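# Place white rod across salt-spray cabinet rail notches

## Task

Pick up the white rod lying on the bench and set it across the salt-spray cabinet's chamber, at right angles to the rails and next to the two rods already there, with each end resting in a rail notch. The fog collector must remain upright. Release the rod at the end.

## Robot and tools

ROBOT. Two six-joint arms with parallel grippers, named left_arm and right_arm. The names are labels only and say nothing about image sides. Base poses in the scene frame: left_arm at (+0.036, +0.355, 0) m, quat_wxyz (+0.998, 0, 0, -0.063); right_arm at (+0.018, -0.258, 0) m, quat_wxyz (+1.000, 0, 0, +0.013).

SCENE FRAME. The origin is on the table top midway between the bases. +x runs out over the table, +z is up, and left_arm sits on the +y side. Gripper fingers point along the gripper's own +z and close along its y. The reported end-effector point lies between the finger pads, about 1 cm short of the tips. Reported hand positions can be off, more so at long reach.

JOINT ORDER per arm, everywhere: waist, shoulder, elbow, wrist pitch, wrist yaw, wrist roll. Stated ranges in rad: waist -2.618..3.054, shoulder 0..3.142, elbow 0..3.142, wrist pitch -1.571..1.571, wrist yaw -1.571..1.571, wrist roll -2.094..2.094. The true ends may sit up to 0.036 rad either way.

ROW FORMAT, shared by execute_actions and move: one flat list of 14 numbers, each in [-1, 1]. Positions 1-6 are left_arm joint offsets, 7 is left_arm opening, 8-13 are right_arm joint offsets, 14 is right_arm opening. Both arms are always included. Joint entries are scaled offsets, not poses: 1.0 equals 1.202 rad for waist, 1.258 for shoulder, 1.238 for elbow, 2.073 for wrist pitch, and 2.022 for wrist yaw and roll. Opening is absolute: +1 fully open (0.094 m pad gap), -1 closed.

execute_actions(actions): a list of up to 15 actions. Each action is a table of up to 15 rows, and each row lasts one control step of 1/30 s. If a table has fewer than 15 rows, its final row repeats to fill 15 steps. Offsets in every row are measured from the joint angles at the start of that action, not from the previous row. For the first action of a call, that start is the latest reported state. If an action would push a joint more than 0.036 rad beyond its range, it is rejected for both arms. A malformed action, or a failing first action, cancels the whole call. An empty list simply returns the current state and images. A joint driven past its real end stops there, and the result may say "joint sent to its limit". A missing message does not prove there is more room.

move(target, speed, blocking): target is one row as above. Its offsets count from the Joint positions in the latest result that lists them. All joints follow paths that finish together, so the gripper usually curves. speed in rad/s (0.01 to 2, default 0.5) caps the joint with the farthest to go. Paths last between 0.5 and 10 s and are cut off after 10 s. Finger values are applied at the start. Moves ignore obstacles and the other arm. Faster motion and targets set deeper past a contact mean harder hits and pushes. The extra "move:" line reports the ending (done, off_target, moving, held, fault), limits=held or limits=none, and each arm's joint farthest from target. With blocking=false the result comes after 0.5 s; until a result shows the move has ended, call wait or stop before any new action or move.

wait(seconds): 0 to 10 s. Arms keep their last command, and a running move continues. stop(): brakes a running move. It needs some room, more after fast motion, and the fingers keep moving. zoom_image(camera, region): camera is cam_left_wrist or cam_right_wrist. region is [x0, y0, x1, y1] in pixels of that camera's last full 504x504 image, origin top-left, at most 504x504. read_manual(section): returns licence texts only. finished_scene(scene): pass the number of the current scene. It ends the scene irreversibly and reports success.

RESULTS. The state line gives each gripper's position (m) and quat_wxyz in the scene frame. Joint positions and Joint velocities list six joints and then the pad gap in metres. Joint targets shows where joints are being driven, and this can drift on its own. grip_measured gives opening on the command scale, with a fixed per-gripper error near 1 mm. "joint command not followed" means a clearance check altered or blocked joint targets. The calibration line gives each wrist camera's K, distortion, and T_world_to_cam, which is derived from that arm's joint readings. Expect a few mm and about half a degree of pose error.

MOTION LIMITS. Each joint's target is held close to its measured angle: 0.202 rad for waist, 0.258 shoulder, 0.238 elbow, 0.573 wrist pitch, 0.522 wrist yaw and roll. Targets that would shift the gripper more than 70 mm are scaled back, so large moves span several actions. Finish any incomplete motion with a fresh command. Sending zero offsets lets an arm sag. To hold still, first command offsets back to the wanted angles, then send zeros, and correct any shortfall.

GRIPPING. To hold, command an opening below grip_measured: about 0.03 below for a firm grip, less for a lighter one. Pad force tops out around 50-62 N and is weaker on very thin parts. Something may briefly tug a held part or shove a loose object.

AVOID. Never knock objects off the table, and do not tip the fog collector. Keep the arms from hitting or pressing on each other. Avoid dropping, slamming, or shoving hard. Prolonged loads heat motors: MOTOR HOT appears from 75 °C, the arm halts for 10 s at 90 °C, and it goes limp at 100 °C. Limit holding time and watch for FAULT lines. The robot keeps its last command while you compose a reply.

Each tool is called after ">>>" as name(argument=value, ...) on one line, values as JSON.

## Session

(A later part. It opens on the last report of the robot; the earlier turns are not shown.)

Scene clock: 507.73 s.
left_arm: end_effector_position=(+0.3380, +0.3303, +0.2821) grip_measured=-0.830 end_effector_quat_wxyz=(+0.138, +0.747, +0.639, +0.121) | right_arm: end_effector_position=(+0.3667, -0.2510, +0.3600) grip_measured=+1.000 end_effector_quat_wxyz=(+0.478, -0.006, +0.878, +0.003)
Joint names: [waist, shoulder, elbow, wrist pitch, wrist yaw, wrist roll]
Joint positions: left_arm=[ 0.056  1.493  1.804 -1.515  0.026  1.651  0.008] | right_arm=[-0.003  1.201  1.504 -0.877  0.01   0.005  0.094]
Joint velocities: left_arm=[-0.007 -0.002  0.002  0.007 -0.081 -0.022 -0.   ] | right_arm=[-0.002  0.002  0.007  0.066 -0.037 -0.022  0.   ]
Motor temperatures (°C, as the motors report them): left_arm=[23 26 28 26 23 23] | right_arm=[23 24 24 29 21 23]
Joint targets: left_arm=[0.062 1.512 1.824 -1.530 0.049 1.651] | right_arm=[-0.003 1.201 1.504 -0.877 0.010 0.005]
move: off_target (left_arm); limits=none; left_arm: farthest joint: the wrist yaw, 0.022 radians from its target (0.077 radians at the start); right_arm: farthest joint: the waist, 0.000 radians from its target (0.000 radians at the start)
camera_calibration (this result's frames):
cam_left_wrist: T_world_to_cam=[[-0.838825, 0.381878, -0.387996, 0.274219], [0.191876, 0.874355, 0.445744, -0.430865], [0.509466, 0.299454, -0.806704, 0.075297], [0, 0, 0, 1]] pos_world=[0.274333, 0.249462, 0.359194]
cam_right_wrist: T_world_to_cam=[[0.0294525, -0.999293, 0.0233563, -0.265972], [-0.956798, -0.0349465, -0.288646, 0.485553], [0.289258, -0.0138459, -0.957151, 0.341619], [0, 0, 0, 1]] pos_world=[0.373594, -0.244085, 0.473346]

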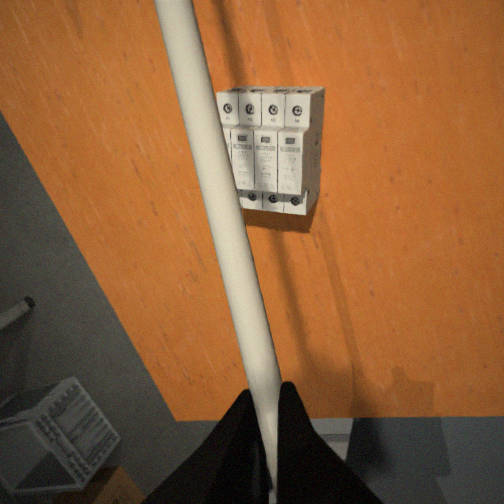

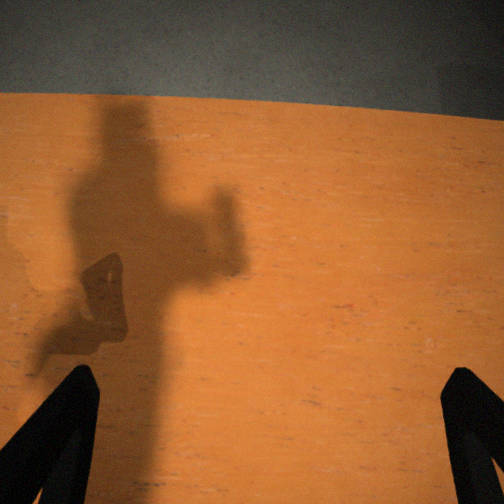

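>>> move(target=[1.0,0.012,0.012,-0.005,-0.06,-0.16,-0.865, 0,0,0,0,0,0,1], speed=0.7)

Scene clock: 533.13 s.
left_arm: end_effector_position=(+0.1482, +0.6370, +0.2828) grip_measured=-0.830 end_effector_quat_wxyz=(+0.015, +0.094, +0.978, +0.188) | right_arm: end_effector_position=(+0.3667, -0.2510, +0.3600) grip_measured=+1.000 end_effector_quat_wxyz=(+0.478, -0.006, +0.878, +0.003)
Joint names: [waist, shoulder, elbow, wrist pitch, wrist yaw, wrist roll]
Joint positions: left_arm=[ 1.255  1.493  1.804 -1.515 -0.098  1.339  0.008] | right_arm=[-0.003  1.201  1.504 -0.877  0.01   0.005  0.094]
Joint velocities: left_arm=[-0.012 -0.002 -0.002 -0.007  0.037 -0.022  0.   ] | right_arm=[ 0.002 -0.007 -0.002 -0.007 -0.051 -0.037  0.   ]
Motor temperatures (°C, as the motors report them): left_arm=[23 25 28 27 23 23] | right_arm=[23 24 24 29 21 23]
Joint targets: left_arm=[1.258 1.508 1.819 -1.525 -0.095 1.327] | right_arm=[-0.003 1.201 1.504 -0.877 0.010 0.005]
move: done; limits=none; left_arm: farthest joint: the shoulder, 0.015 radians from its target (0.015 radians at the start); right_arm: farthest joint: the waist, 0.000 radians from its target (0.000 radians at the start)
camera_calibration (this result's frames):
cam_left_wrist: T_world_to_cam=[[-0.411749, -0.820184, -0.397192, 0.703206], [-0.866995, 0.218322, 0.447946, -0.0886951], [-0.280682, 0.528805, -0.800989, 0.0501108], [0, 0, 0, 1]] pos_world=[0.226712, 0.569623, 0.359177]
cam_right_wrist: T_world_to_cam=[[0.0294525, -0.999293, 0.0233563, -0.265972], [-0.956798, -0.0349465, -0.288646, 0.485553], [0.289258, -0.0138459, -0.957151, 0.341619], [0, 0, 0, 1]] pos_world=[0.373594, -0.244085, 0.473346]

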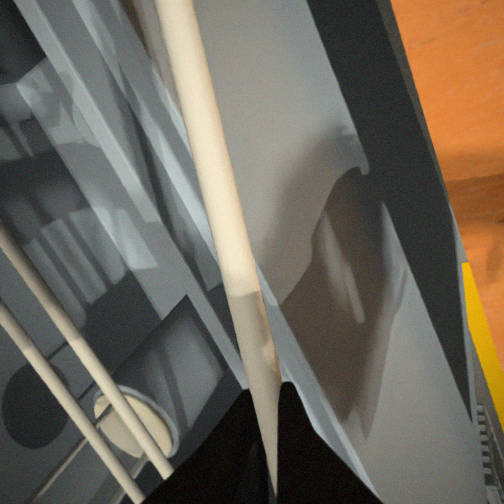

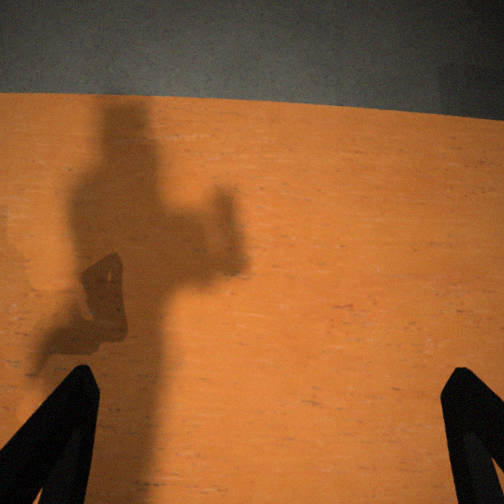

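>>> move(target=[0.147,0.39,0.362,0.034,-0.015,-0.0346,-0.865, 0.976,0.656,0.435,0.487,0,0,1], speed=0.8)

Scene clock: 567.03 s.
left_arm: end_effector_position=(+0.1328, +0.7809, +0.2496) grip_measured=-0.830 end_effector_quat_wxyz=(+0.000, -0.020, +0.981, +0.192) | right_arm: end_effector_position=(+0.2463, +0.3339, +0.4261) grip_measured=+1.000 end_effector_quat_wxyz=(+0.606, -0.381, +0.562, +0.416)
Joint names: [waist, shoulder, elbow, wrist pitch, wrist yaw, wrist roll]
Joint positions: left_arm=[ 1.425  1.975  2.225 -1.449 -0.108  1.279  0.008] | right_arm=[1.175 2.045 2.015 0.109 0.005 0.005 0.094]
Joint velocities: left_arm=[ 0.002 -0.007 -0.002  0.022 -0.051  0.066  0.   ] | right_arm=[-0.007 -0.007 -0.012 -0.037  0.081  0.007  0.   ]
Motor temperatures (°C, as the motors report them): left_arm=[23 26 29 27 23 23] | right_arm=[23 25 25 29 21 23]
Joint targets: left_arm=[1.432 1.984 2.252 -1.444 -0.128 1.269] | right_arm=[1.170 2.027 2.042 0.133 0.010 0.005]
move: off_target (left_arm, right_arm); limits=none; left_arm: farthest joint: the elbow, 0.027 radians from its target (0.448 radians at the start); right_arm: farthest joint: the elbow, 0.027 radians from its target (0.539 radians at the start)
camera_calibration (this result's frames):
cam_left_wrist: T_world_to_cam=[[-0.208685, -0.888987, -0.407619, 0.831007], [-0.900252, 0.0117775, 0.435209, 0.0502141], [-0.382094, 0.457781, -0.80277, 0.0124575], [0, 0, 0, 1]] pos_world=[0.223384, 0.73246, 0.326881]
cam_right_wrist: T_world_to_cam=[[0.930842, -0.364728, 0.0225289, -0.113098], [-0.196098, -0.550593, -0.811414, 0.617413], [0.30835, 0.750881, -0.584037, 0.0287651], [0, 0, 0, 1]] pos_world=[0.21748, 0.277094, 0.520326]

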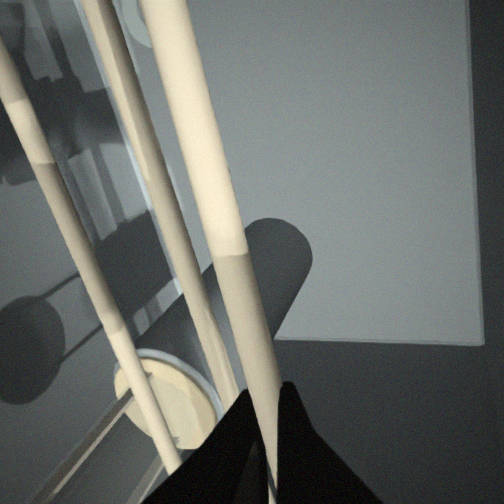

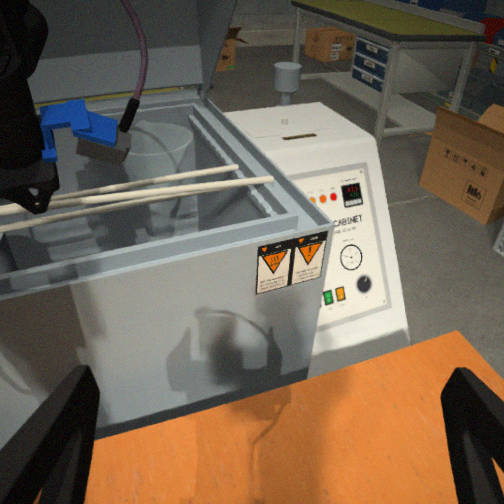

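>>> zoom_image(camera="cam_right_wrist", region=[180, 130, 320, 240])

Region (180, 130, 320, 240) of cam_right_wrist's 504x504 image, scaled by 3.600, with more detail than that image has; it fills the top 396 rows of this view, and the rest is white.

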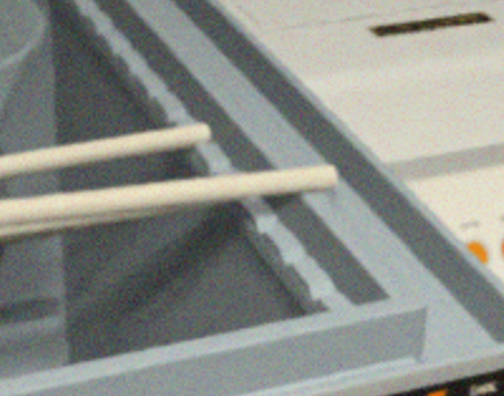

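>>> zoom_image(camera="cam_left_wrist", region=[60, 0, 312, 252])

>>> zoom_image(camera="cam_left_wrist", region=[120, 220, 320, 420])

Region (60, 0, 312, 252) of cam_left_wrist's 504x504 image, scaled by 2.000, with more detail than that image has.

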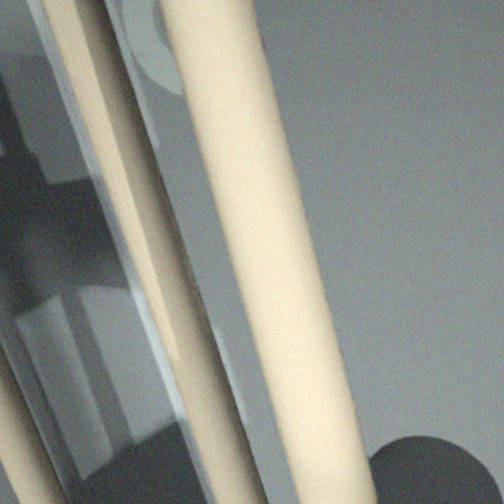

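Region (120, 220, 320, 420) of cam_left_wrist's 504x504 image, scaled by 2.520, with more detail than that image has.

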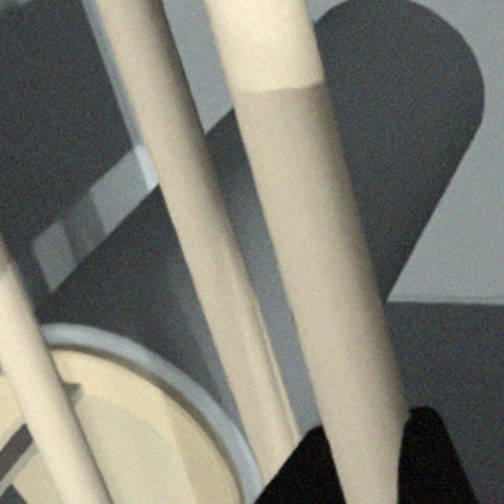

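>>> zoom_image(camera="cam_right_wrist", region=[0, 90, 300, 290])

Region (0, 90, 300, 290) of cam_right_wrist's 504x504 image, scaled by 1.680, with more detail than that image has.

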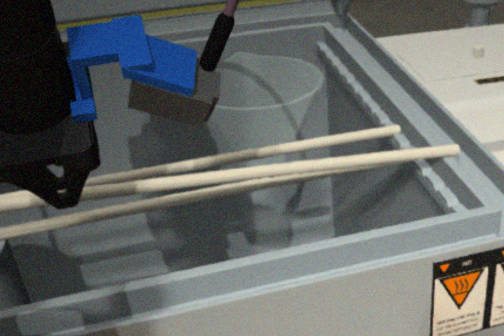

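>>> move(target=[0.0857,-0.006,0.016,0,0.0697,0.0485,-0.865, 0,-0.014,0.022,0.0116,0,0,1], speed=0.2)

Scene clock: 688.33 s.
left_arm: end_effector_position=(+0.1112, +0.7851, +0.2487) grip_measured=-0.830 end_effector_quat_wxyz=(+0.039, -0.011, +0.983, +0.181) | right_arm: end_effector_position=(+0.2463, +0.3338, +0.4262) grip_measured=+1.000 end_effector_quat_wxyz=(+0.606, -0.380, +0.561, +0.416)
Joint names: [waist, shoulder, elbow, wrist pitch, wrist yaw, wrist roll]
Joint positions: left_arm=[ 1.524  1.975  2.225 -1.449  0.01   1.374  0.008] | right_arm=[1.175 2.045 2.015 0.109 0.005 0.005 0.094]
Joint velocities: left_arm=[-0.012  0.012 -0.002 -0.037 -0.022 -0.066  0.   ] | right_arm=[-0.002 -0.012 -0.017 -0.095  0.037 -0.007  0.   ]
Motor temperatures (°C, as the motors report them): left_arm=[23 32 31 27 23 23] | right_arm=[23 32 27 31 21 23]
Joint targets: left_arm=[1.528 1.968 2.245 -1.449 0.033 1.377] | right_arm=[1.175 2.027 2.043 0.133 0.005 0.005]
move: off_target (left_arm, right_arm); limits=none; left_arm: farthest joint: the wrist yaw, 0.023 radians from its target (0.141 radians at the start); right_arm: farthest joint: the elbow, 0.027 radians from its target (0.027 radians at the start)
camera_calibration (this result's frames):
cam_left_wrist: T_world_to_cam=[[-0.208251, -0.890745, -0.403986, 0.830337], [-0.928474, 0.0501733, 0.367994, 0.0209164], [-0.307519, 0.451726, -0.837482, 0.00660951], [0, 0, 0, 1]] pos_world=[0.194372, 0.735583, 0.333283]
cam_right_wrist: T_world_to_cam=[[0.930839, -0.364736, 0.0225271, -0.113096], [-0.195986, -0.550304, -0.811637, 0.617457], [0.30843, 0.751088, -0.583727, 0.0286053], [0, 0, 0, 1]] pos_world=[0.217465, 0.277053, 0.520396]

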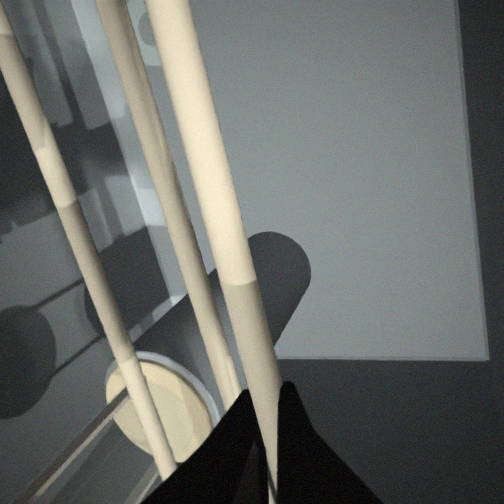

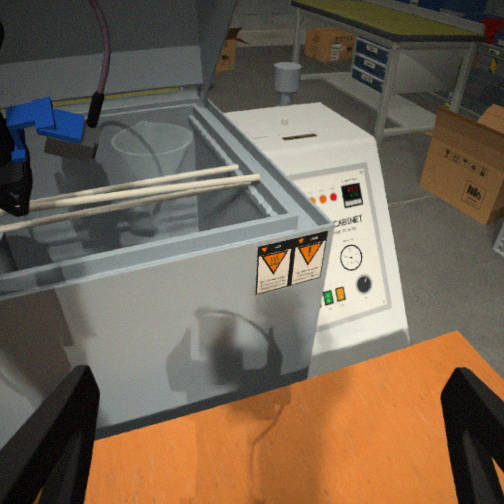

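>>> zoom_image(camera="cam_right_wrist", region=[0, 140, 300, 260])

>>> zoom_image(camera="cam_right_wrist", region=[200, 150, 300, 230])

Region (0, 140, 300, 260) of cam_right_wrist's 504x504 image, scaled by 1.680, with more detail than that image has; it fills the top 202 rows of this view, and the rest is white.

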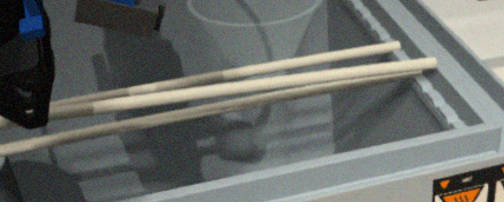

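Region (200, 150, 300, 230) of cam_right_wrist's 504x504 image, scaled by 5.040, with more detail than that image has; it fills the top 403 rows of this view, and the rest is white.

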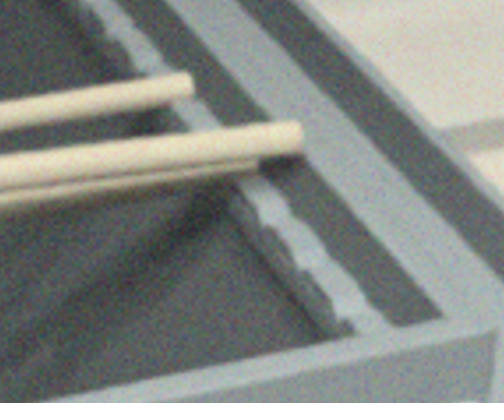

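>>> zoom_image(camera="cam_left_wrist", region=[60, 0, 312, 252])

>>> zoom_image(camera="cam_left_wrist", region=[120, 220, 320, 420])

Region (60, 0, 312, 252) of cam_left_wrist's 504x504 image, scaled by 2.000, with more detail than that image has.

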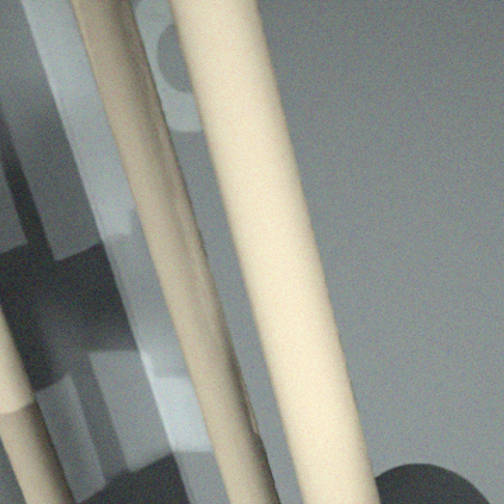

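Region (120, 220, 320, 420) of cam_left_wrist's 504x504 image, scaled by 2.520, with more detail than that image has.

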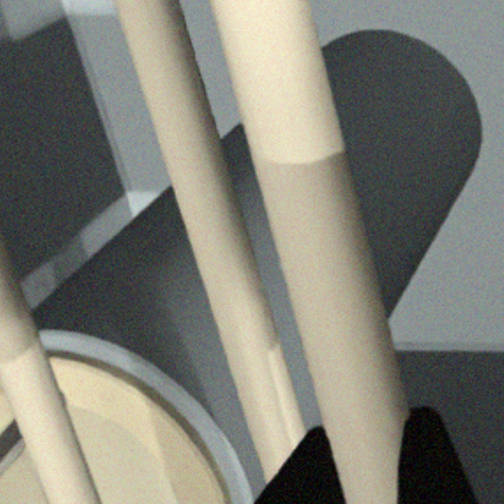

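>>> move(target=[-0.009,-0.082,-0.1656,0.0613,0.027,-0.011,-0.87, 0,-0.014,0.022,0.0116,0,0,1], speed=0.15)

Scene clock: 733.60 s.
left_arm: end_effector_position=(+0.1156, +0.7776, +0.2245) grip_measured=-0.830 end_effector_quat_wxyz=(+0.054, -0.014, +0.984, +0.171) | right_arm: end_effector_position=(+0.2463, +0.3338, +0.4262) grip_measured=+1.000 end_effector_quat_wxyz=(+0.606, -0.380, +0.561, +0.416)
Joint names: [waist, shoulder, elbow, wrist pitch, wrist yaw, wrist roll]
Joint positions: left_arm=[ 1.524  1.907  2.028 -1.334  0.042  1.363  0.008] | right_arm=[1.175 2.045 2.015 0.109 0.005 0.005 0.094]
Joint velocities: left_arm=[-0.046 -0.002 -0.002 -0.022 -0.007  0.051  0.001] | right_arm=[ 0.002 -0.007 -0.007 -0.007  0.007  0.022  0.   ]
Motor temperatures (°C, as the motors report them): left_arm=[23 35 31 27 23 23] | right_arm=[23 33 28 31 21 23]
Joint targets: left_arm=[1.513 1.872 2.021 -1.321 0.065 1.352] | right_arm=[1.175 2.027 2.043 0.133 0.005 0.005]
move: off_target (left_arm, right_arm); limits=none; left_arm: farthest joint: the shoulder, 0.035 radians from its target (0.103 radians at the start); right_arm: farthest joint: the elbow, 0.027 radians from its target (0.027 radians at the start)
camera_calibration (this result's frames):
cam_left_wrist: T_world_to_cam=[[-0.19698, -0.898488, -0.392324, 0.816835], [-0.939103, 0.0579872, 0.338709, 0.0359539], [-0.281576, 0.435152, -0.855195, 0.00496536], [0, 0, 0, 1]] pos_world=[0.196063, 0.729671, 0.312532]
cam_right_wrist: T_world_to_cam=[[0.930839, -0.364736, 0.0225271, -0.113096], [-0.195986, -0.550304, -0.811637, 0.617457], [0.30843, 0.751088, -0.583727, 0.0286053], [0, 0, 0, 1]] pos_world=[0.217465, 0.277053, 0.520396]

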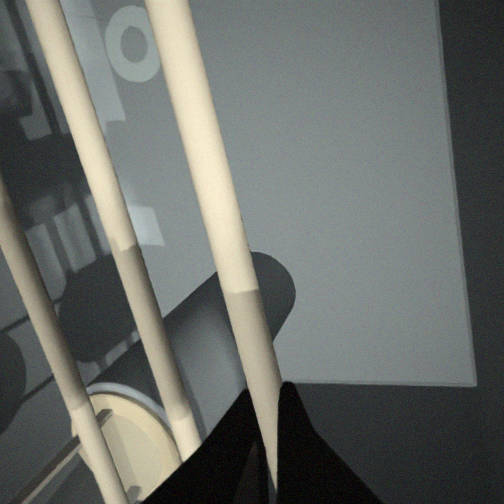

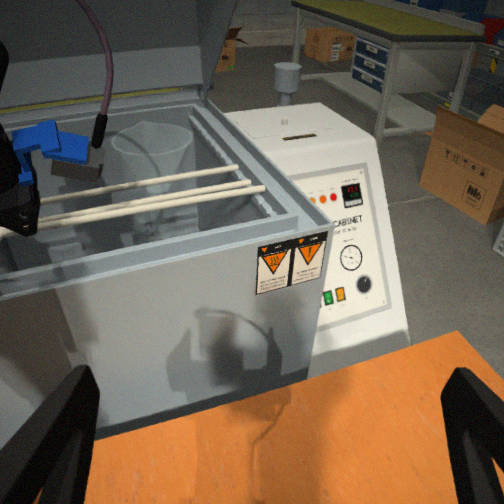

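>>> execute_actions(actions=[])

Scene clock: 752.63 s.
left_arm: end_effector_position=(+0.1156, +0.7776, +0.2245) grip_measured=-0.830 end_effector_quat_wxyz=(+0.054, -0.014, +0.984, +0.171) | right_arm: end_effector_position=(+0.2463, +0.3338, +0.4263) grip_measured=+1.000 end_effector_quat_wxyz=(+0.606, -0.380, +0.561, +0.416)
Joint names: [waist, shoulder, elbow, wrist pitch, wrist yaw, wrist roll]
Joint positions: left_arm=[ 1.524  1.907  2.028 -1.334  0.042  1.363  0.008] | right_arm=[1.175 2.045 2.015 0.11  0.005 0.005 0.094]
Joint velocities: left_arm=[-0.022  0.002 -0.007 -0.007  0.022 -0.051 -0.   ] | right_arm=[-0.022  0.012 -0.012  0.022  0.081 -0.095  0.   ]
Motor temperatures (°C, as the motors report them): left_arm=[23 37 30 27 23 23] | right_arm=[23 33 28 31 21 23]
Joint targets: left_arm=[1.513 1.872 2.021 -1.322 0.065 1.352] | right_arm=[1.175 2.027 2.043 0.133 0.005 0.005]
camera_calibration (this result's frames):
cam_left_wrist: T_world_to_cam=[[-0.19698, -0.898488, -0.392324, 0.816835], [-0.939103, 0.0579872, 0.338709, 0.0359539], [-0.281576, 0.435152, -0.855195, 0.00496536], [0, 0, 0, 1]] pos_world=[0.196063, 0.729671, 0.312532]
cam_right_wrist: T_world_to_cam=[[0.930835, -0.364744, 0.0225254, -0.113094], [-0.195875, -0.550015, -0.81186, 0.6175], [0.30851, 0.751296, -0.583417, 0.0284455], [0, 0, 0, 1]] pos_world=[0.217449, 0.277013, 0.520467]

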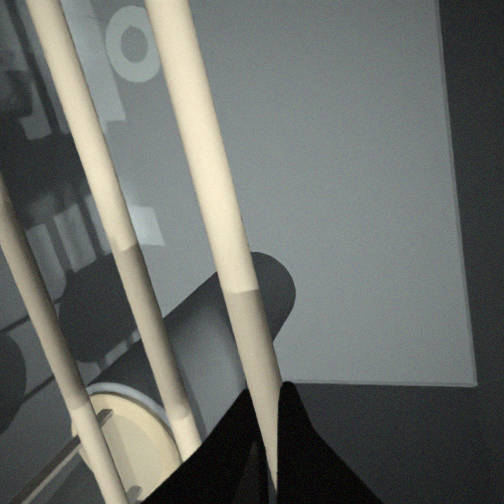

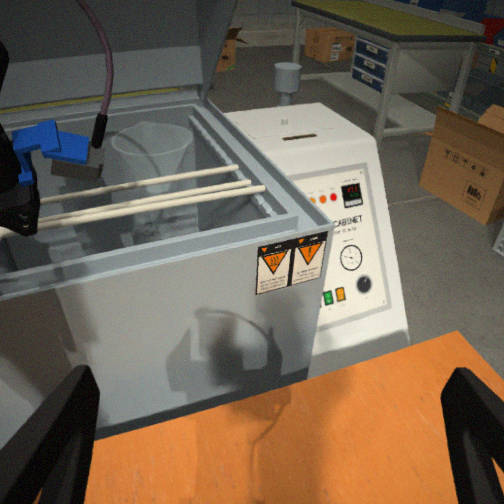

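>>> zoom_image(camera="cam_right_wrist", region=[190, 140, 310, 240])

>>> zoom_image(camera="cam_right_wrist", region=[0, 120, 200, 300])

Region (190, 140, 310, 240) of cam_right_wrist's 504x504 image, scaled by 4.200, with more detail than that image has.

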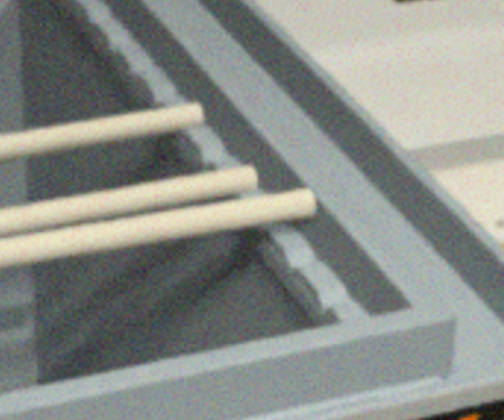

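Region (0, 120, 200, 300) of cam_right_wrist's 504x504 image, scaled by 2.520, with more detail than that image has; it fills the top 454 rows of this view, and the rest is white.

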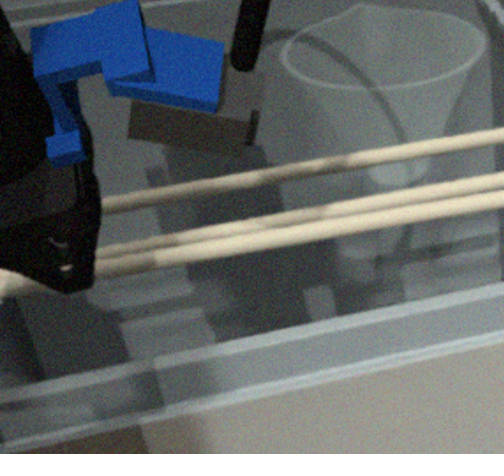

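>>> move(target=[-0.012,-0.0445,-0.070,0.034,0.0114,-0.0054,-0.87, 0,-0.0143,0.0226,0.011,0,0,1], speed=0.08)

Scene clock: 790.90 s.
left_arm: end_effector_position=(+0.1177, +0.7756, +0.2134) grip_measured=-0.830 end_effector_quat_wxyz=(+0.054, -0.011, +0.984, +0.171) | right_arm: end_effector_position=(+0.2463, +0.3338, +0.4263) grip_measured=+1.000 end_effector_quat_wxyz=(+0.606, -0.380, +0.561, +0.416)
Joint names: [waist, shoulder, elbow, wrist pitch, wrist yaw, wrist roll]
Joint positions: left_arm=[ 1.518  1.883  1.95  -1.28   0.041  1.362  0.008] | right_arm=[1.175 2.045 2.015 0.11  0.005 0.005 0.094]
Joint velocities: left_arm=[-0.007 -0.017 -0.002  0.051 -0.022  0.007 -0.001] | right_arm=[-0.007  0.012 -0.002  0.007  0.037 -0.051  0.   ]
Motor temperatures (°C, as the motors report them): left_arm=[23 39 29 27 23 23] | right_arm=[23 34 28 32 21 23]
Joint targets: left_arm=[1.510 1.851 1.942 -1.263 0.065 1.352] | right_arm=[1.175 2.027 2.043 0.133 0.005 0.005]
move: off_target (left_arm, right_arm); limits=none; left_arm: farthest joint: the shoulder, 0.032 radians from its target (0.056 radians at the start); right_arm: farthest joint: the elbow, 0.028 radians from its target (0.028 radians at the start)
camera_calibration (this result's frames):
cam_left_wrist: T_world_to_cam=[[-0.201792, -0.897583, -0.39195, 0.81097], [-0.938688, 0.0630184, 0.33896, 0.0377591], [-0.279544, 0.436318, -0.855267, -0.00418324], [0, 0, 0, 1]] pos_world=[0.197922, 0.727358, 0.301483]
cam_right_wrist: T_world_to_cam=[[0.930835, -0.364744, 0.0225254, -0.113094], [-0.195875, -0.550015, -0.81186, 0.6175], [0.30851, 0.751296, -0.583417, 0.0284455], [0, 0, 0, 1]] pos_world=[0.217449, 0.277013, 0.520467]

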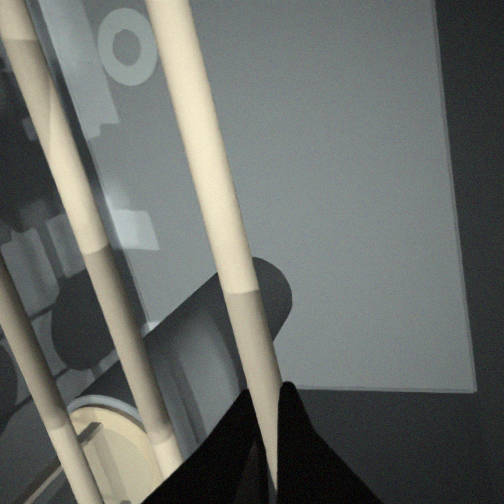

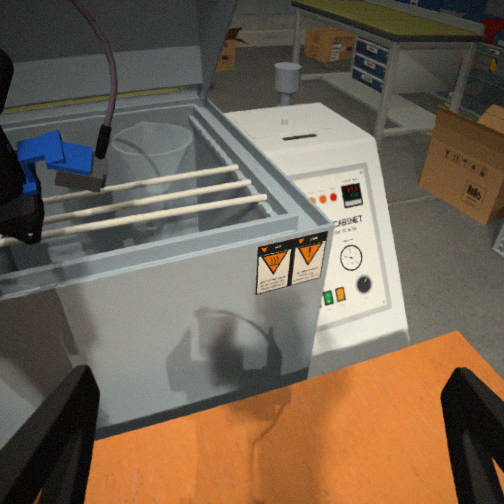

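>>> zoom_image(camera="cam_right_wrist", region=[210, 150, 310, 235])

Region (210, 150, 310, 235) of cam_right_wrist's 504x504 image, scaled by 5.040, with more detail than that image has; it fills the top 428 rows of this view, and the rest is white.

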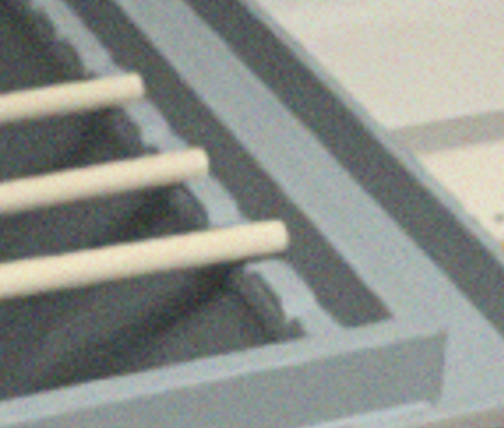

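>>> zoom_image(camera="cam_left_wrist", region=[0, 0, 300, 300])

Region (0, 0, 300, 300) of cam_left_wrist's 504x504 image, scaled by 1.680, with more detail than that image has.

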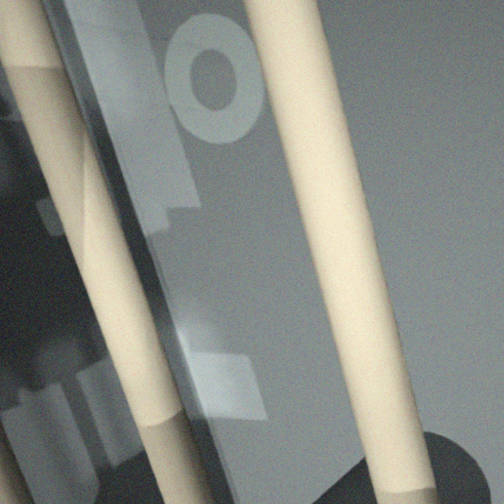

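>>> zoom_image(camera="cam_right_wrist", region=[230, 160, 290, 225])

Region (230, 160, 290, 225) of cam_right_wrist's 504x504 image, scaled by 7.754, with more detail than that image has; it fills the left 465 columns of this view, and the rest is white.

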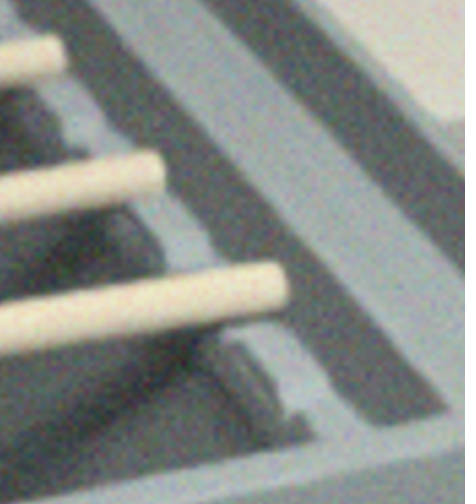

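>>> execute_actions(actions=[[[-0.0067,-0.022,-0.008,0.009,0.012,-0.005,-0.87,0,-0.0143,0.0226,0.011,0,0,1],[-0.0067,-0.022,-0.011,0.011,0.012,-0.005,-0.87,0,-0.0143,0.0226,0.011,0,0,1],[-0.0067,-0.021,-0.014,0.013,0.012,-0.005,-0.87,0,-0.0143,0.0226,0.011,0,0,1],[-0.0067,-0.021,-0.017,0.015,0.012,-0.005,-0.87,0,-0.0143,0.0226,0.011,0,0,1],[-0.0067,-0.021,-0.020,0.017,0.012,-0.005,-0.87,0,-0.0143,0.0226,0.011,0,0,1],[-0.0067,-0.020,-0.023,0.019,0.012,-0.005,-0.87,0,-0.0143,0.0226,0.011,0,0,1],[-0.0067,-0.020,-0.026,0.021,0.012,-0.005,-0.87,0,-0.0143,0.0226,0.011,0,0,1],[-0.0067,-0.020,-0.029,0.023,0.012,-0.005,-0.87,0,-0.0143,0.0226,0.011,0,0,1],[-0.0067,-0.020,-0.031,0.024,0.012,-0.005,-0.87,0,-0.0143,0.0226,0.011,0,0,1]]])

>>> wait(seconds=0.5)

Scene clock: 856.27 s.
left_arm: end_effector_position=(+0.1178, +0.7770, +0.2054) grip_measured=-0.830 end_effector_quat_wxyz=(+0.054, -0.013, +0.984, +0.169) | right_arm: end_effector_position=(+0.2463, +0.3338, +0.4263) grip_measured=+1.000 end_effector_quat_wxyz=(+0.606, -0.380, +0.561, +0.416)
Joint names: [waist, shoulder, elbow, wrist pitch, wrist yaw, wrist roll]
Joint positions: left_arm=[ 1.518  1.883  1.918 -1.252  0.041  1.359  0.008] | right_arm=[1.175 2.045 2.015 0.11  0.005 0.005 0.094]
Joint velocities: left_arm=[ 0.002 -0.002  0.012 -0.037 -0.022 -0.022 -0.   ] | right_arm=[ 0.012 -0.017 -0.022 -0.081 -0.007 -0.037  0.   ]
Motor temperatures (°C, as the motors report them): left_arm=[23 40 29 28 23 23] | right_arm=[23 35 29 32 21 23]
Joint targets: left_arm=[1.510 1.858 1.912 -1.230 0.065 1.352] | right_arm=[1.175 2.027 2.043 0.133 0.005 0.005]
camera_calibration (this result's frames):
cam_left_wrist: T_world_to_cam=[[-0.199105, -0.899744, -0.388352, 0.809753], [-0.938873, 0.0615666, 0.338714, 0.041748], [-0.280846, 0.432053, -0.857004, -0.00774379], [0, 0, 0, 1]] pos_world=[0.198247, 0.729345, 0.293692]
cam_right_wrist: T_world_to_cam=[[0.930835, -0.364744, 0.0225254, -0.113094], [-0.195875, -0.550015, -0.81186, 0.6175], [0.30851, 0.751296, -0.583417, 0.0284455], [0, 0, 0, 1]] pos_world=[0.217449, 0.277013, 0.520467]

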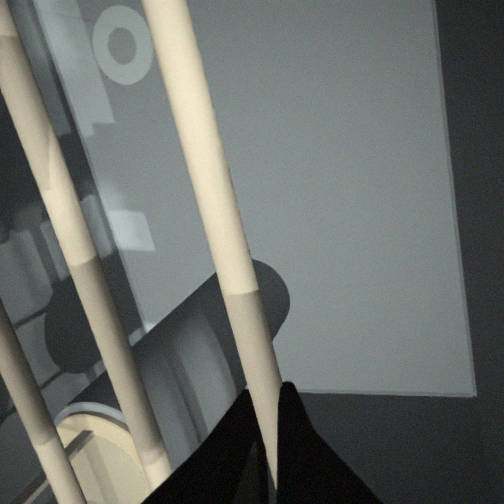

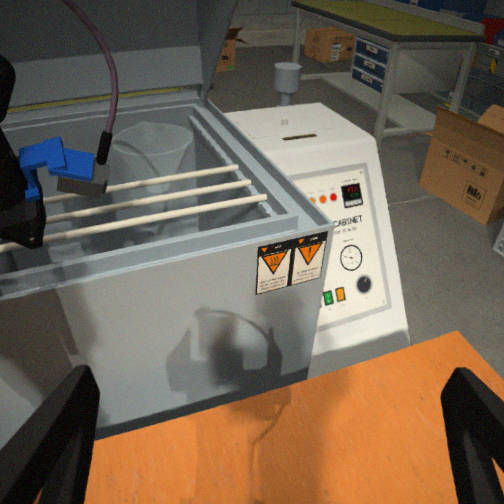

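Scene clock: 856.77 s.
left_arm: end_effector_position=(+0.1179, +0.7771, +0.2055) grip_measured=-0.830 end_effector_quat_wxyz=(+0.054, -0.013, +0.984, +0.169) | right_arm: end_effector_position=(+0.2463, +0.3338, +0.4263) grip_measured=+1.000 end_effector_quat_wxyz=(+0.606, -0.380, +0.561, +0.416)
Joint names: [waist, shoulder, elbow, wrist pitch, wrist yaw, wrist roll]
Joint positions: left_arm=[ 1.518  1.883  1.918 -1.251  0.041  1.359  0.008] | right_arm=[1.175 2.045 2.015 0.11  0.005 0.005 0.094]
Joint velocities: left_arm=[ 0.007 -0.007  0.007 -0.081  0.037  0.007 -0.001] | right_arm=[-0.002 -0.027 -0.002  0.007 -0.007 -0.007  0.   ]
Motor temperatures (°C, as the motors report them): left_arm=[23 40 29 28 23 23] | right_arm=[23 35 29 32 21 23]
Joint targets: left_arm=[1.510 1.858 1.912 -1.230 0.065 1.352] | right_arm=[1.175 2.027 2.043 0.133 0.005 0.005]
wait: 0.50 s; at rest by 0.17 s
camera_calibration (this result's frames):
cam_left_wrist: T_world_to_cam=[[-0.199079, -0.899598, -0.388704, 0.809803], [-0.938896, 0.0614395, 0.338674, 0.0418561], [-0.280789, 0.432375, -0.85686, -0.00803534], [0, 0, 0, 1]] pos_world=[0.198257, 0.7294, 0.293713]
cam_right_wrist: T_world_to_cam=[[0.930835, -0.364744, 0.0225254, -0.113094], [-0.195875, -0.550015, -0.81186, 0.6175], [0.30851, 0.751296, -0.583417, 0.0284455], [0, 0, 0, 1]] pos_world=[0.217449, 0.277013, 0.520467]

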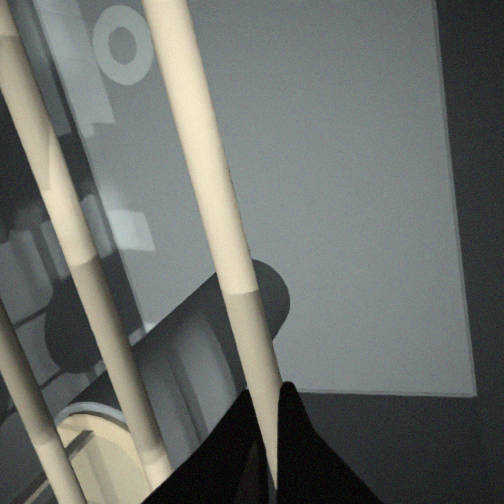

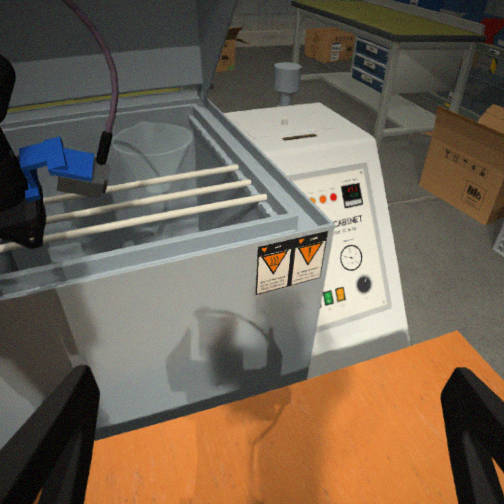

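>>> zoom_image(camera="cam_right_wrist", region=[210, 150, 310, 235])

Region (210, 150, 310, 235) of cam_right_wrist's 504x504 image, scaled by 5.040, with more detail than that image has; it fills the top 428 rows of this view, and the rest is white.

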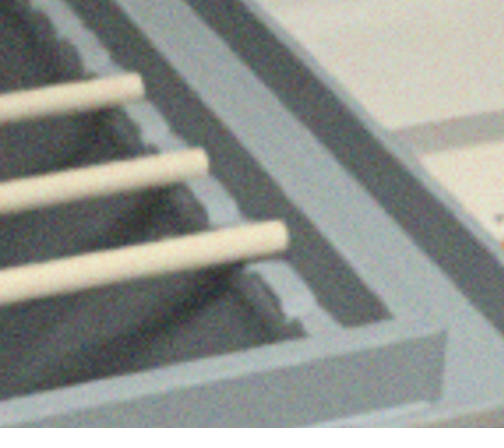

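>>> zoom_image(camera="cam_left_wrist", region=[0, 0, 300, 300])

>>> zoom_image(camera="cam_left_wrist", region=[0, 250, 320, 504])

Region (0, 0, 300, 300) of cam_left_wrist's 504x504 image, scaled by 1.680, with more detail than that image has.

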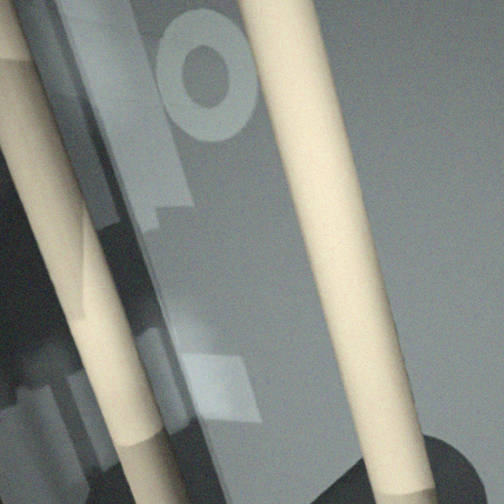

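Region (0, 250, 320, 504) of cam_left_wrist's 504x504 image, scaled by 1.575, with more detail than that image has; it fills the top 400 rows of this view, and the rest is white.

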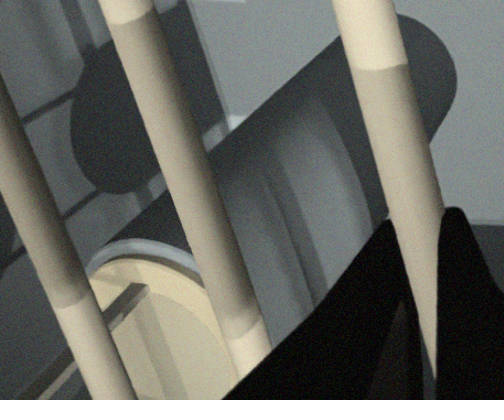

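>>> execute_actions(actions=[[[-0.0067,-0.020,-0.005,0.010,0.012,-0.0035,-0.87,0,-0.0143,0.0226,0.011,0,0,1],[-0.0067,-0.0205,-0.008,0.011,0.012,-0.0035,-0.87,0,-0.0143,0.0226,0.011,0,0,1],[-0.0067,-0.021,-0.011,0.0125,0.012,-0.0035,-0.87,0,-0.0143,0.0226,0.011,0,0,1],[-0.0067,-0.0215,-0.014,0.014,0.012,-0.0035,-0.87,0,-0.0143,0.0226,0.011,0,0,1],[-0.0067,-0.022,-0.017,0.0155,0.012,-0.0035,-0.87,0,-0.0143,0.0226,0.011,0,0,1],[-0.0067,-0.0225,-0.020,0.017,0.012,-0.0035,-0.87,0,-0.0143,0.0226,0.011,0,0,1],[-0.0067,-0.023,-0.022,0.018,0.012,-0.0035,-0.87,0,-0.0143,0.0226,0.011,0,0,1],[-0.0067,-0.024,-0.024,0.019,0.012,-0.0035,-0.87,0,-0.0143,0.0226,0.011,0,0,1]]])

Scene clock: 919.60 s.
left_arm: end_effector_position=(+0.1179, +0.7782, +0.2003) grip_measured=-0.830 end_effector_quat_wxyz=(+0.053, -0.013, +0.984, +0.169) | right_arm: end_effector_position=(+0.2463, +0.3338, +0.4263) grip_measured=+1.000 end_effector_quat_wxyz=(+0.606, -0.380, +0.561, +0.416)
Joint names: [waist, shoulder, elbow, wrist pitch, wrist yaw, wrist roll]
Joint positions: left_arm=[ 1.518  1.883  1.897 -1.232  0.04   1.359  0.008] | right_arm=[1.175 2.045 2.015 0.11  0.005 0.005 0.094]
Joint velocities: left_arm=[-0.007 -0.007 -0.002 -0.037  0.037  0.066  0.001] | right_arm=[-0.012 -0.002 -0.002  0.037  0.007  0.037  0.   ]
Motor temperatures (°C, as the motors report them): left_arm=[23 41 29 28 23 23] | right_arm=[23 36 29 32 21 23]
Joint targets: left_arm=[1.510 1.853 1.889 -1.212 0.065 1.352] | right_arm=[1.175 2.027 2.043 0.133 0.005 0.005]
camera_calibration (this result's frames):
cam_left_wrist: T_world_to_cam=[[-0.198822, -0.900125, -0.387614, 0.808965], [-0.93867, 0.0612075, 0.339342, 0.0436325], [-0.281725, 0.431311, -0.857089, -0.0119847], [0, 0, 0, 1]] pos_world=[0.19842, 0.730668, 0.288488]
cam_right_wrist: T_world_to_cam=[[0.930835, -0.364744, 0.0225254, -0.113094], [-0.195875, -0.550015, -0.81186, 0.6175], [0.30851, 0.751296, -0.583417, 0.0284455], [0, 0, 0, 1]] pos_world=[0.217449, 0.277013, 0.520467]

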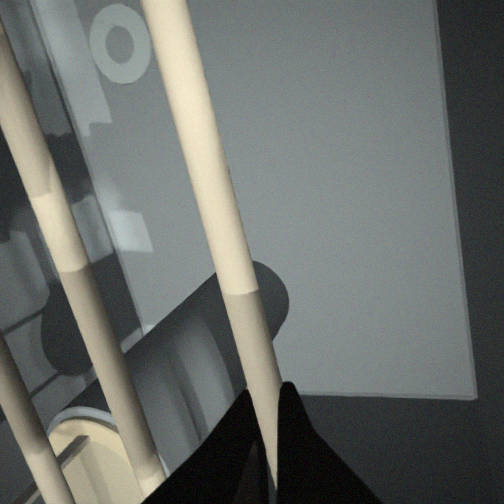

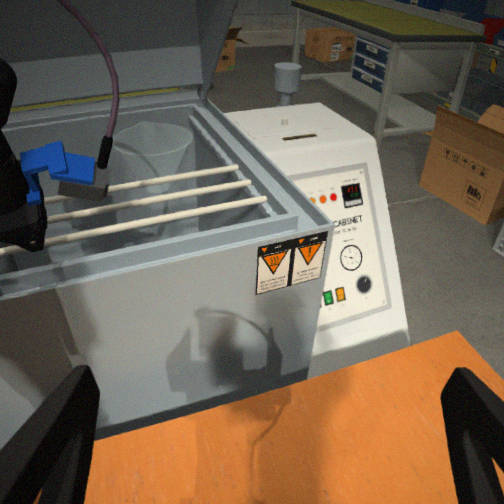

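>>> execute_actions(actions=[[[-0.0067,-0.024,-0.006,0.010,0.012,-0.0035,-0.87,0,-0.0143,0.0226,0.011,0,0,1],[-0.0067,-0.0245,-0.010,0.0115,0.012,-0.0035,-0.87,0,-0.0143,0.0226,0.011,0,0,1],[-0.0067,-0.025,-0.014,0.013,0.012,-0.0035,-0.87,0,-0.0143,0.0226,0.011,0,0,1],[-0.0067,-0.0255,-0.017,0.0145,0.012,-0.0035,-0.87,0,-0.0143,0.0226,0.011,0,0,1],[-0.0067,-0.026,-0.020,0.016,0.012,-0.0035,-0.87,0,-0.0143,0.0226,0.011,0,0,1],[-0.0067,-0.027,-0.023,0.0175,0.012,-0.0035,-0.87,0,-0.0143,0.0226,0.011,0,0,1],[-0.0067,-0.028,-0.026,0.019,0.012,-0.0035,-0.87,0,-0.0143,0.0226,0.011,0,0,1],[-0.0067,-0.029,-0.028,0.020,0.012,-0.0035,-0.87,0,-0.0143,0.0226,0.011,0,0,1]]])

>>> zoom_image(camera="cam_right_wrist", region=[0, 130, 300, 280])

Scene clock: 928.23 s.
left_arm: end_effector_position=(+0.1180, +0.7796, +0.1983) grip_measured=-0.830 end_effector_quat_wxyz=(+0.054, -0.013, +0.983, +0.174) | right_arm: end_effector_position=(+0.2463, +0.3338, +0.4263) grip_measured=+1.000 end_effector_quat_wxyz=(+0.606, -0.380, +0.561, +0.416)
Joint names: [waist, shoulder, elbow, wrist pitch, wrist yaw, wrist roll]
Joint positions: left_arm=[ 1.518  1.875  1.875 -1.206  0.039  1.359  0.008] | right_arm=[1.175 2.045 2.015 0.11  0.005 0.005 0.094]
Joint velocities: left_arm=[ 0.007 -0.002 -0.002 -0.022  0.022  0.037 -0.   ] | right_arm=[-0.012 -0.022 -0.002  0.007  0.051 -0.037  0.   ]
Motor temperatures (°C, as the motors report them): left_arm=[23 42 29 28 23 23] | right_arm=[23 36 29 32 21 23]
Joint targets: left_arm=[1.510 1.847 1.863 -1.190 0.065 1.352] | right_arm=[1.175 2.027 2.043 0.133 0.005 0.005]
camera_calibration (this result's frames):
cam_left_wrist: T_world_to_cam=[[-0.198106, -0.895855, -0.397742, 0.808062], [-0.939, 0.0570721, 0.339147, 0.0475385], [-0.281127, 0.440667, -0.852514, -0.0224817], [0, 0, 0, 1]] pos_world=[0.1984, 0.7311, 0.286111]
cam_right_wrist: T_world_to_cam=[[0.930835, -0.364744, 0.0225254, -0.113094], [-0.195875, -0.550015, -0.81186, 0.6175], [0.30851, 0.751296, -0.583417, 0.0284455], [0, 0, 0, 1]] pos_world=[0.217449, 0.277013, 0.520467]

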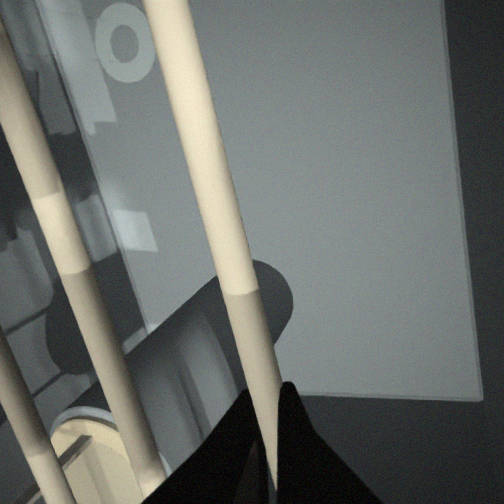

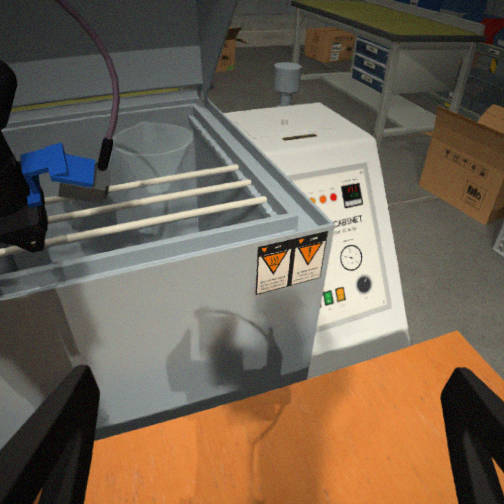

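Region (0, 130, 300, 280) of cam_right_wrist's 504x504 image, scaled by 1.680, with more detail than that image has.

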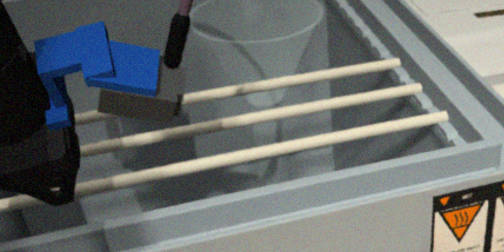

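>>> execute_actions(actions=[[[-0.0067,-0.021,-0.010,0.008,0.012,-0.0035,-0.87,0,-0.0143,0.0226,0.011,0,0,1],[-0.0067,-0.021,-0.012,0.009,0.012,-0.0035,-0.87,0,-0.0143,0.0226,0.011,0,0,1],[-0.0067,-0.021,-0.014,0.010,0.012,-0.0035,-0.87,0,-0.0143,0.0226,0.011,0,0,1],[-0.0067,-0.021,-0.016,0.011,0.012,-0.0035,-0.87,0,-0.0143,0.0226,0.011,0,0,1],[-0.0067,-0.021,-0.018,0.012,0.012,-0.0035,-0.87,0,-0.0143,0.0226,0.011,0,0,1],[-0.0067,-0.021,-0.020,0.013,0.012,-0.0035,-0.87,0,-0.0143,0.0226,0.011,0,0,1],[-0.0067,-0.021,-0.022,0.014,0.012,-0.0035,-0.87,0,-0.0143,0.0226,0.011,0,0,1],[-0.0067,-0.021,-0.024,0.015,0.012,-0.0035,-0.87,0,-0.0143,0.0226,0.011,0,0,1]]])

Scene clock: 938.17 s.
left_arm: end_effector_position=(+0.1179, +0.7796, +0.1981) grip_measured=-0.830 end_effector_quat_wxyz=(+0.054, -0.013, +0.983, +0.177) | right_arm: end_effector_position=(+0.2463, +0.3338, +0.4263) grip_measured=+1.000 end_effector_quat_wxyz=(+0.606, -0.380, +0.561, +0.416)
Joint names: [waist, shoulder, elbow, wrist pitch, wrist yaw, wrist roll]
Joint positions: left_arm=[ 1.518  1.867  1.861 -1.193  0.039  1.359  0.008] | right_arm=[1.175 2.045 2.015 0.11  0.005 0.005 0.094]
Joint velocities: left_arm=[ 0.017  0.002 -0.002  0.081 -0.051  0.037  0.001] | right_arm=[-0.002 -0.007  0.007  0.022  0.007  0.095  0.   ]
Motor temperatures (°C, as the motors report them): left_arm=[23 42 29 28 23 23] | right_arm=[23 37 29 32 21 23]
Joint targets: left_arm=[1.510 1.848 1.845 -1.175 0.063 1.352] | right_arm=[1.175 2.027 2.043 0.133 0.005 0.005]
camera_calibration (this result's frames):
cam_left_wrist: T_world_to_cam=[[-0.197636, -0.893147, -0.404015, 0.807066], [-0.939302, 0.0546314, 0.338715, 0.0495669], [-0.280451, 0.446434, -0.849732, -0.0278045], [0, 0, 0, 1]] pos_world=[0.198266, 0.730534, 0.285651]
cam_right_wrist: T_world_to_cam=[[0.930835, -0.364744, 0.0225254, -0.113094], [-0.195875, -0.550015, -0.81186, 0.6175], [0.30851, 0.751296, -0.583417, 0.0284455], [0, 0, 0, 1]] pos_world=[0.217449, 0.277013, 0.520467]

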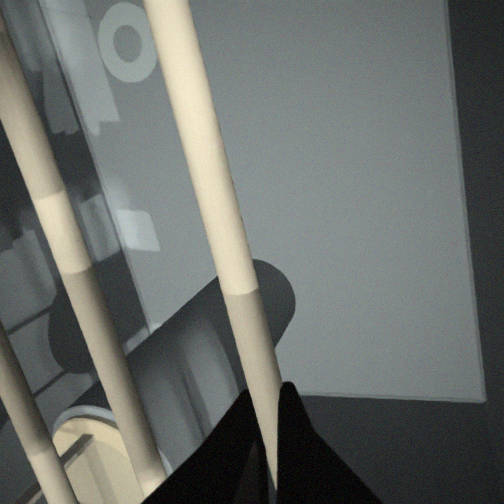

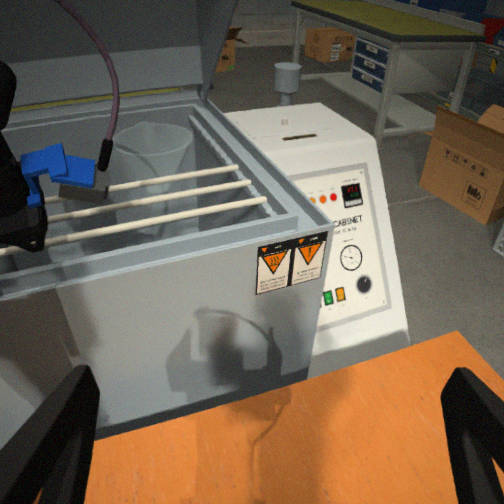

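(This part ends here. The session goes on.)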